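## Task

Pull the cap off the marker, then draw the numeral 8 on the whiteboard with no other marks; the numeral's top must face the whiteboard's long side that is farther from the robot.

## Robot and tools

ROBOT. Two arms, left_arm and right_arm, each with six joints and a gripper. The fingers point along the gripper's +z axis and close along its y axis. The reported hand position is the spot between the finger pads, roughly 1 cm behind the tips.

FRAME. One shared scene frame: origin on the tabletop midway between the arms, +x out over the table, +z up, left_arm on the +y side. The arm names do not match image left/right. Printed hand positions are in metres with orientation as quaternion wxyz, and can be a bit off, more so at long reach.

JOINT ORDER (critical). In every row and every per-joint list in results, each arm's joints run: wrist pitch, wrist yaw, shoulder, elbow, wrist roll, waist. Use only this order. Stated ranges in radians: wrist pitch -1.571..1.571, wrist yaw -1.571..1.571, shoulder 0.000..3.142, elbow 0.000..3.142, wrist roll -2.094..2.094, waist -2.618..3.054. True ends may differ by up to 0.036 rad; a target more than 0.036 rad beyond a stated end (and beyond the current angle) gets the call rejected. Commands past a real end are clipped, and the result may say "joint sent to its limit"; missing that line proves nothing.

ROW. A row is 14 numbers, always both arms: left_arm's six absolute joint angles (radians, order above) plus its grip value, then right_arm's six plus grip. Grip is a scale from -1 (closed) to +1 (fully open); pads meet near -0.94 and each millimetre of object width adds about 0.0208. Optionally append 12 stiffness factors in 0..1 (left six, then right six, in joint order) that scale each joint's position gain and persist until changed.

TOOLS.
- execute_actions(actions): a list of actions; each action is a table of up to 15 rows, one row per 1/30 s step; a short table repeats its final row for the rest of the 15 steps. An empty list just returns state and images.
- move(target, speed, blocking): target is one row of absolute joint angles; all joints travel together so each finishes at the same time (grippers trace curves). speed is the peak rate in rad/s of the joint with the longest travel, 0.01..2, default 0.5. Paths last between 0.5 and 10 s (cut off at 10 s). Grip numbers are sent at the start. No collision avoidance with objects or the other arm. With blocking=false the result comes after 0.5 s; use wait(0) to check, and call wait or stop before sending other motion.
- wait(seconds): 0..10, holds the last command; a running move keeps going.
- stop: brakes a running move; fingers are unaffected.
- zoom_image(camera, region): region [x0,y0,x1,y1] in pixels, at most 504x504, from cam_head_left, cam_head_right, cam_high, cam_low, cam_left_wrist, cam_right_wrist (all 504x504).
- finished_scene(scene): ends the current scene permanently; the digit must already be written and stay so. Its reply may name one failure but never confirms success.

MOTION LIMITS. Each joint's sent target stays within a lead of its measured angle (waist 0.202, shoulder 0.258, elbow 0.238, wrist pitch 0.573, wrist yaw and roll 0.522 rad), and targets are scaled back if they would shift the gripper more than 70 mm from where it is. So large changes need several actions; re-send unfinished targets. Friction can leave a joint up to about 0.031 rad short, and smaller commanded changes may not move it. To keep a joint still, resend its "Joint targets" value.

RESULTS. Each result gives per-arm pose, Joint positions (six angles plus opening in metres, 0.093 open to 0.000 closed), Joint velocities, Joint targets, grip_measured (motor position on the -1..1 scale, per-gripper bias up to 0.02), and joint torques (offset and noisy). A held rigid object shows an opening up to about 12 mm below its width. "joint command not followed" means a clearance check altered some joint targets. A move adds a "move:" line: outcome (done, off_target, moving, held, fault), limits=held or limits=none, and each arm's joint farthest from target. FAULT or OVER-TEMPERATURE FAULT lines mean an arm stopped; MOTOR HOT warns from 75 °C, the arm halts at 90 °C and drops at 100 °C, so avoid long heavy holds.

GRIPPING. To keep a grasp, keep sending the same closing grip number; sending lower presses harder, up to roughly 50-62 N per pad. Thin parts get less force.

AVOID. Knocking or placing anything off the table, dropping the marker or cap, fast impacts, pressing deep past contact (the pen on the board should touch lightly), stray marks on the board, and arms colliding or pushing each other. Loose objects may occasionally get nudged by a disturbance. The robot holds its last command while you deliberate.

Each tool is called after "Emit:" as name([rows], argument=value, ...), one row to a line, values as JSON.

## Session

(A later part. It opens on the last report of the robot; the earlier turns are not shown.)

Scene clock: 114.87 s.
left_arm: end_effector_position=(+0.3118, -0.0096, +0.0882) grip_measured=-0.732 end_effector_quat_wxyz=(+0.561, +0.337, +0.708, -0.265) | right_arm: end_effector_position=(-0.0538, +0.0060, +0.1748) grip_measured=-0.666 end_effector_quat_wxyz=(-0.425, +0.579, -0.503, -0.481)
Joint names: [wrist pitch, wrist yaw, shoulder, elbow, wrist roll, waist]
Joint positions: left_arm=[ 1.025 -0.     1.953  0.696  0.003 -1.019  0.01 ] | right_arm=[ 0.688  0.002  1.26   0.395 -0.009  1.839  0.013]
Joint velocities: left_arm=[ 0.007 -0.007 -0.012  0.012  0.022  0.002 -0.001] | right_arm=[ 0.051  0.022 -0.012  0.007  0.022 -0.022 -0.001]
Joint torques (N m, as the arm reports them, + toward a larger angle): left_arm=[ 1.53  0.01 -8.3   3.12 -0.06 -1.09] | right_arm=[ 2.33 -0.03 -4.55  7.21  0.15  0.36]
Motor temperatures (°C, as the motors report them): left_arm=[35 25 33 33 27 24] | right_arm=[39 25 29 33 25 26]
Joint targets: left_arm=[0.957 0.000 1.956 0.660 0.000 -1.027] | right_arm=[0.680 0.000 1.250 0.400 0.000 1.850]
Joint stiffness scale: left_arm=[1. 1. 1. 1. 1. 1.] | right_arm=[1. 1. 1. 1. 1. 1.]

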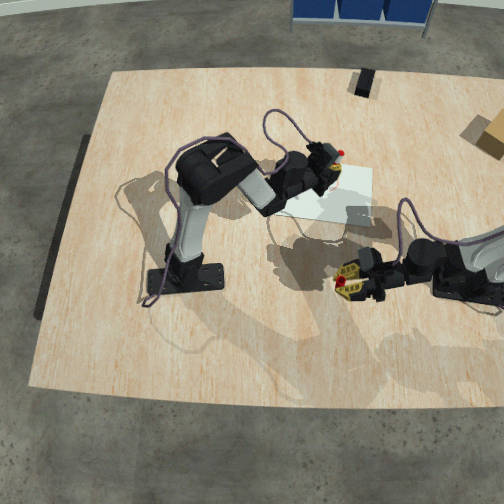

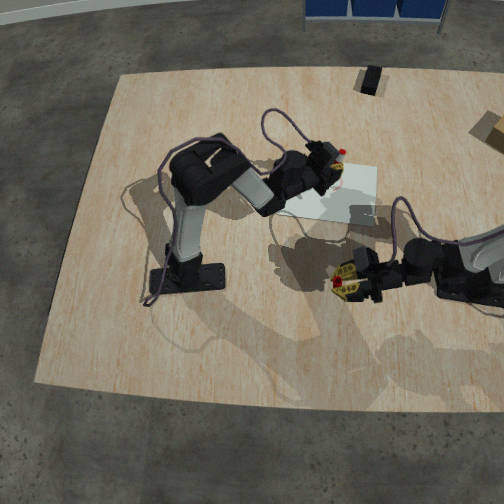

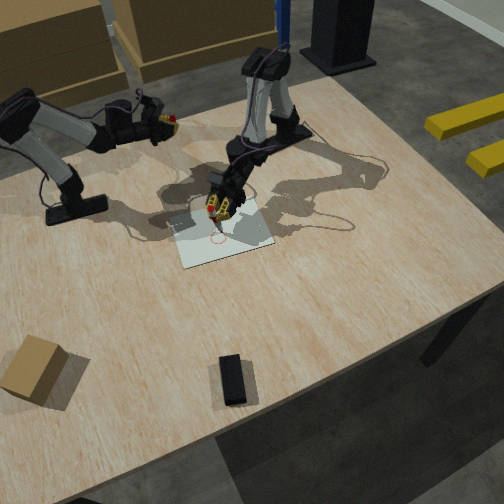

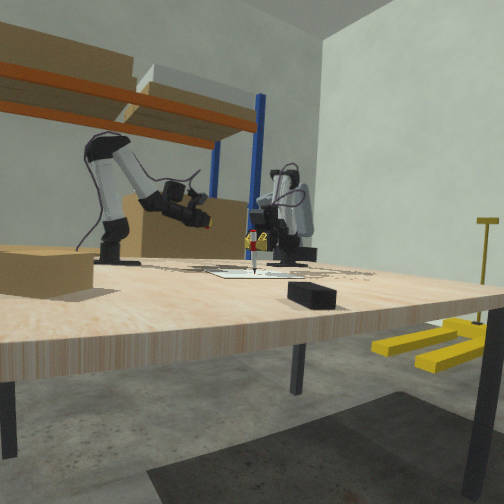

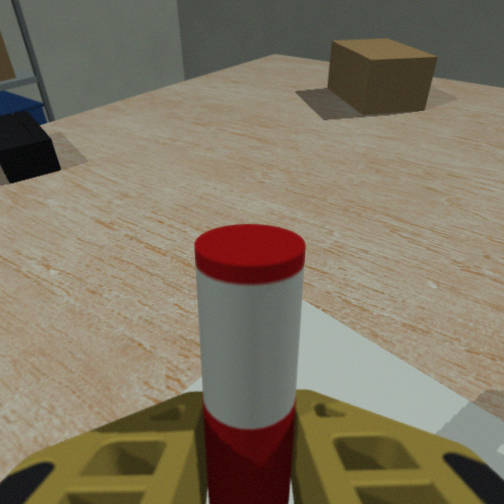

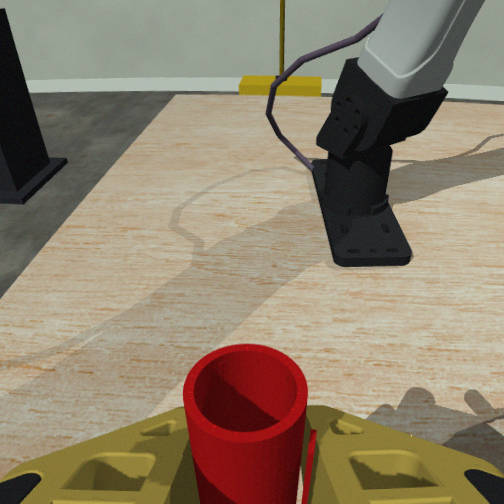

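Emit:
execute_actions([
  [[0.955,0,1.96,0.667,0,-1.072,-0.95,0.68,0,1.25,0.4,0,1.85,-0.9]],
  [[0.955,0,1.96,0.667,0,-1.122,-0.95,0.68,0,1.25,0.4,0,1.85,-0.9]],
  [[0.97,0,1.94,0.629,0,-1.16,-0.95,0.68,0,1.25,0.4,0,1.85,-0.9]],
  [[1.0,0,1.898,0.557,0,-1.179,-0.95,0.68,0,1.25,0.4,0,1.85,-0.9]],
  [[1.028,0,1.856,0.487,0,-1.146,-0.95,0.68,0,1.25,0.4,0,1.85,-0.9]],
  [[1.035,0,1.839,0.459,0,-1.107,-0.95,0.68,0,1.25,0.4,0,1.85,-0.9]],
  [[1.01,0,1.89,0.531,0,-1.067,-0.95,0.68,0,1.25,0.4,0,1.85,-0.9]],
  [[0.982,0,1.932,0.601,0,-1.053,-0.95,0.68,0,1.25,0.4,0,1.85,-0.9]],
  [[0.956,0,1.969,0.664,0,-1.056,-0.95,0.68,0,1.25,0.4,0,1.85,-0.9]],
  [[0.925,0,2.01,0.737,0,-1.056,-0.95,0.68,0,1.25,0.4,0,1.85,-0.9]],
])

Emit:
move(target=[1.08,0,1.68,0.73,0,-1.06,-0.95,0.68,0,1.25,0.4,0,1.85,-0.9], speed=0.45)

Emit:
zoom_image(camera="cam_high", region=[160,180,280,275])

Scene clock: 134.57 s.
left_arm: end_effector_position=(+0.2992, -0.0292, +0.0880) grip_measured=-0.732 end_effector_quat_wxyz=(+0.554, +0.352, +0.701, -0.280) | right_arm: end_effector_position=(-0.0538, +0.0060, +0.1748) grip_measured=-0.666 end_effector_quat_wxyz=(-0.425, +0.579, -0.503, -0.481)
Joint names: [wrist pitch, wrist yaw, shoulder, elbow, wrist roll, waist]
Joint positions: left_arm=[ 1.01   0.004  1.972  0.729 -0.003 -1.062  0.01 ] | right_arm=[ 0.688  0.002  1.26   0.395 -0.009  1.839  0.013]
Joint velocities: left_arm=[ 0.022 -0.081  0.007 -0.012  0.081 -0.002 -0.001] | right_arm=[-0.037  0.022 -0.007 -0.007 -0.022  0.012  0.001]
Joint torques (N m, as the arm reports them, + toward a larger angle): left_arm=[ 1.37 -0.03 -6.13  6.83 -0.01  0.19] | right_arm=[ 2.33 -0.03 -4.55  7.21  0.15  0.36]
Motor temperatures (°C, as the motors report them): left_arm=[34 25 35 31 27 24] | right_arm=[40 25 30 34 25 26]
Joint targets: left_arm=[0.925 0.000 2.010 0.737 -0.000 -1.056] | right_arm=[0.680 0.000 1.250 0.400 -0.000 1.850]
Joint stiffness scale: left_arm=[1. 1. 1. 1. 1. 1.] | right_arm=[1. 1. 1. 1. 1. 1.]

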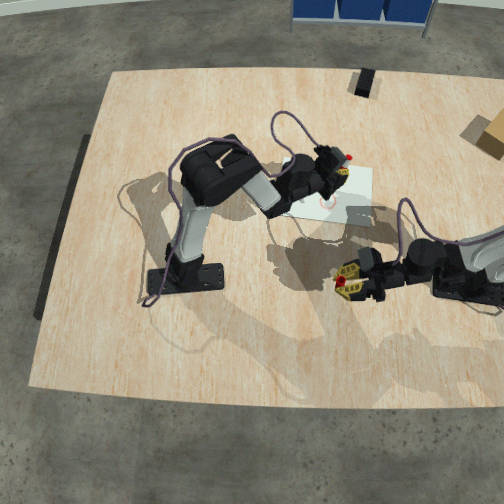

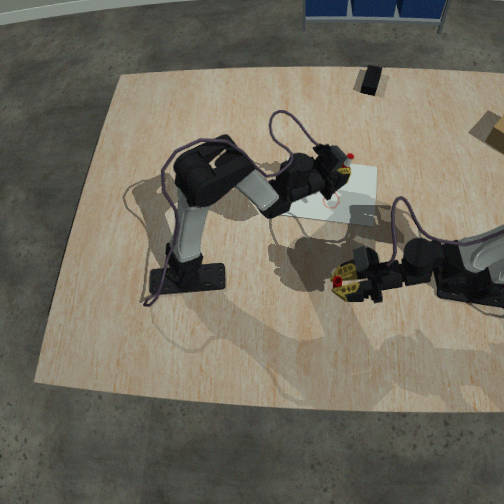

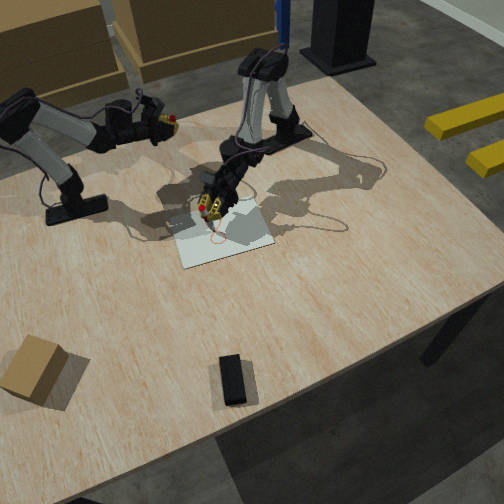

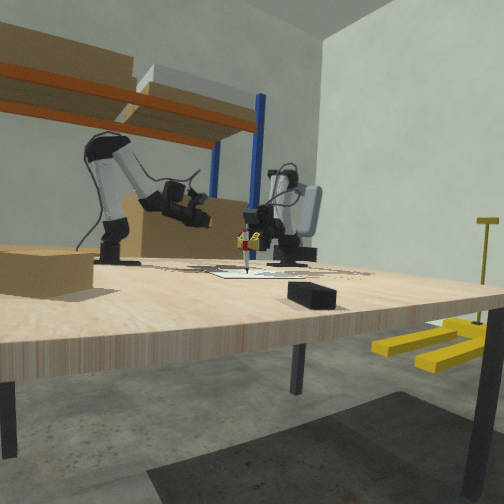

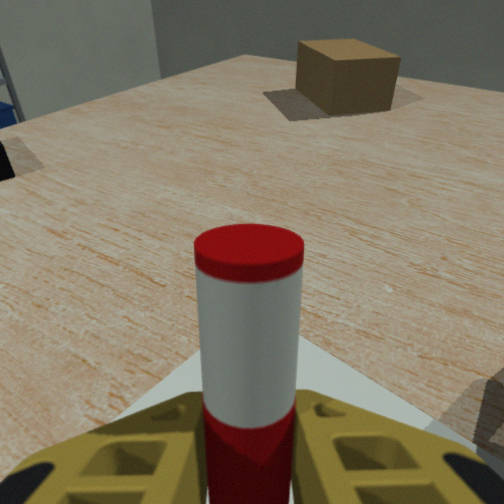

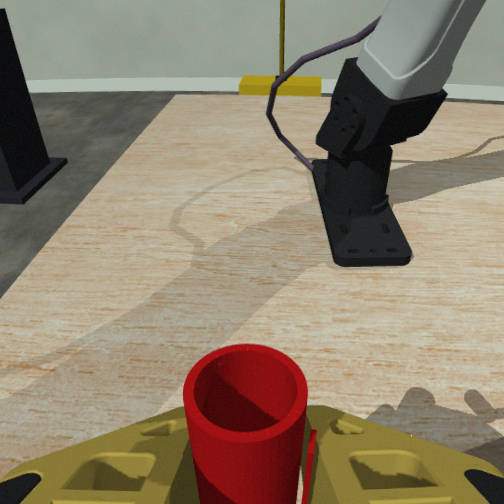

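Scene clock: 135.67 s.
left_arm: end_effector_position=(+0.2912, -0.0185, +0.2388) grip_measured=-0.732 end_effector_quat_wxyz=(+0.668, +0.298, +0.592, -0.337) | right_arm: end_effector_position=(-0.0538, +0.0060, +0.1748) grip_measured=-0.666 end_effector_quat_wxyz=(-0.425, +0.579, -0.503, -0.481)
Joint names: [wrist pitch, wrist yaw, shoulder, elbow, wrist roll, waist]
Joint positions: left_arm=[ 1.081  0.004  1.689  0.729 -0.003 -1.062  0.01 ] | right_arm=[ 0.688  0.002  1.26   0.395 -0.009  1.839  0.013]
Joint velocities: left_arm=[-0.051  0.022 -0.002 -0.022 -0.007 -0.002  0.   ] | right_arm=[-0.081  0.022 -0.007  0.002 -0.081  0.022  0.   ]
Joint torques (N m, as the arm reports them, + toward a larger angle): left_arm=[ 2.05 -0.04 -8.04  7.57 -0.01 -0.16] | right_arm=[ 2.33 -0.03 -4.55  7.2   0.15  0.36]
Motor temperatures (°C, as the motors report them): left_arm=[34 25 35 31 27 24] | right_arm=[40 25 30 34 25 26]
Joint targets: left_arm=[1.080 0.000 1.680 0.730 0.000 -1.060] | right_arm=[0.680 -0.000 1.250 0.400 0.000 1.850]
Joint stiffness scale: left_arm=[1. 1. 1. 1. 1. 1.] | right_arm=[1. 1. 1. 1. 1. 1.]
move: done; limits=none; left_arm: farthest joint: the shoulder, 0.009 radians from its target (0.292 radians at the start); right_arm: farthest joint: the waist, 0.011 radians from its target (0.011 radians at the start)

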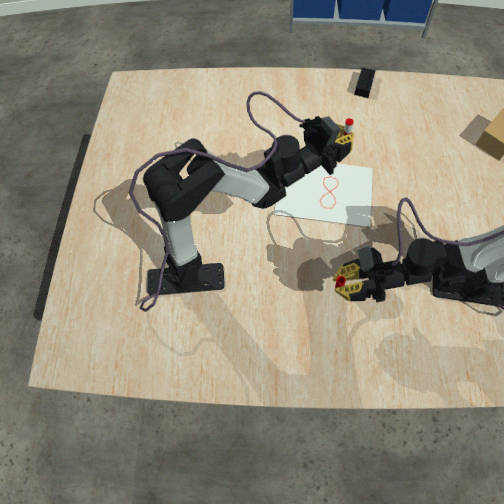

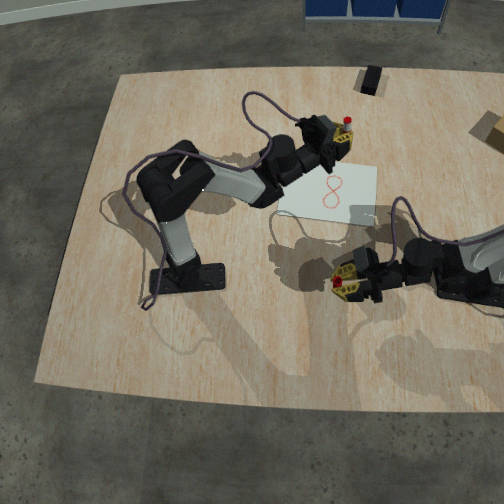

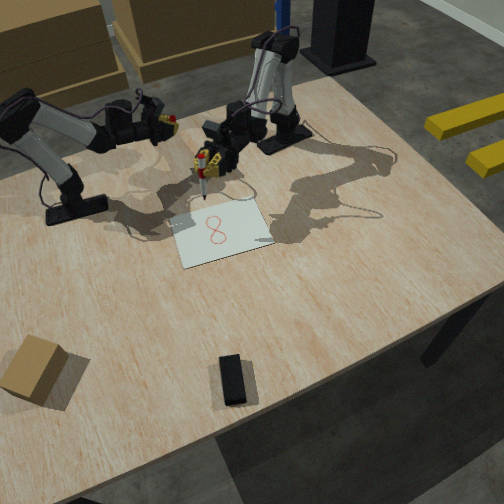

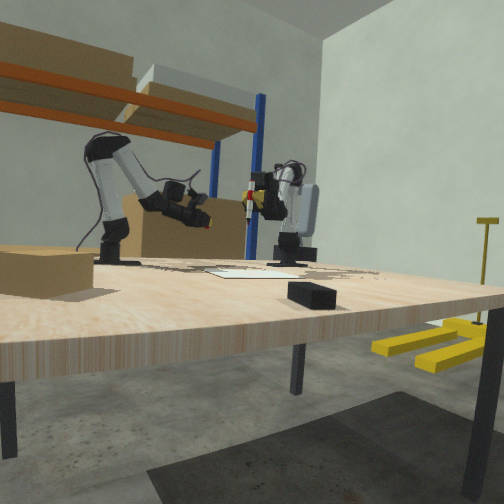

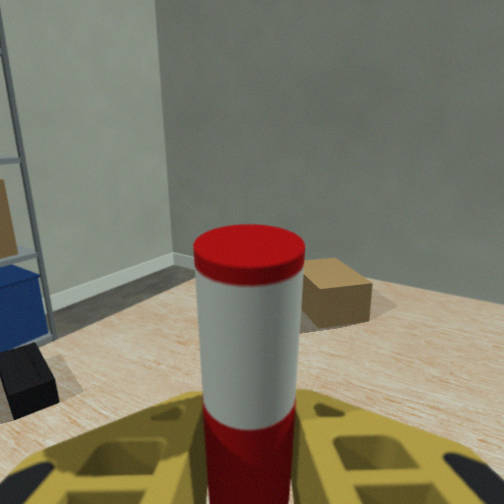

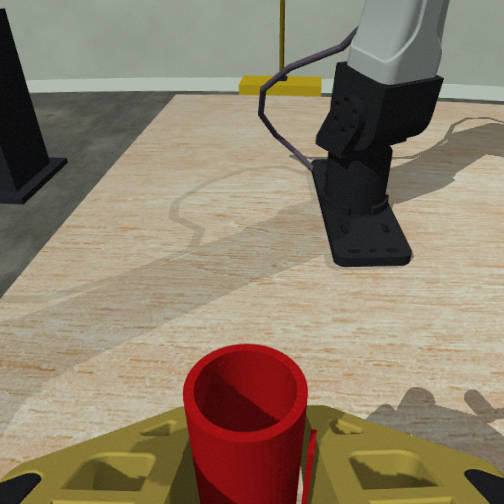

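Region (160, 180, 280, 275) of cam_high's 504x504 image, scaled by 4.200, with more detail than that image has; it fills the top 399 rows of this view, and the rest is white.

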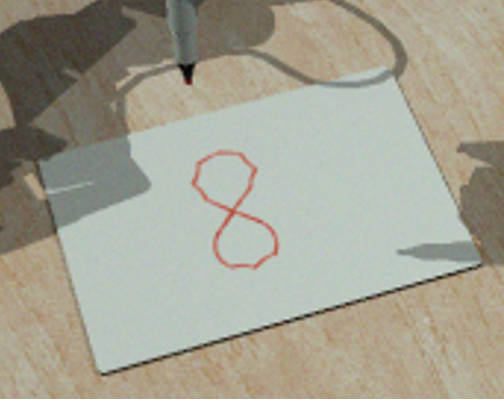

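Emit:
finished_scene(scene=2)

The scene is finished.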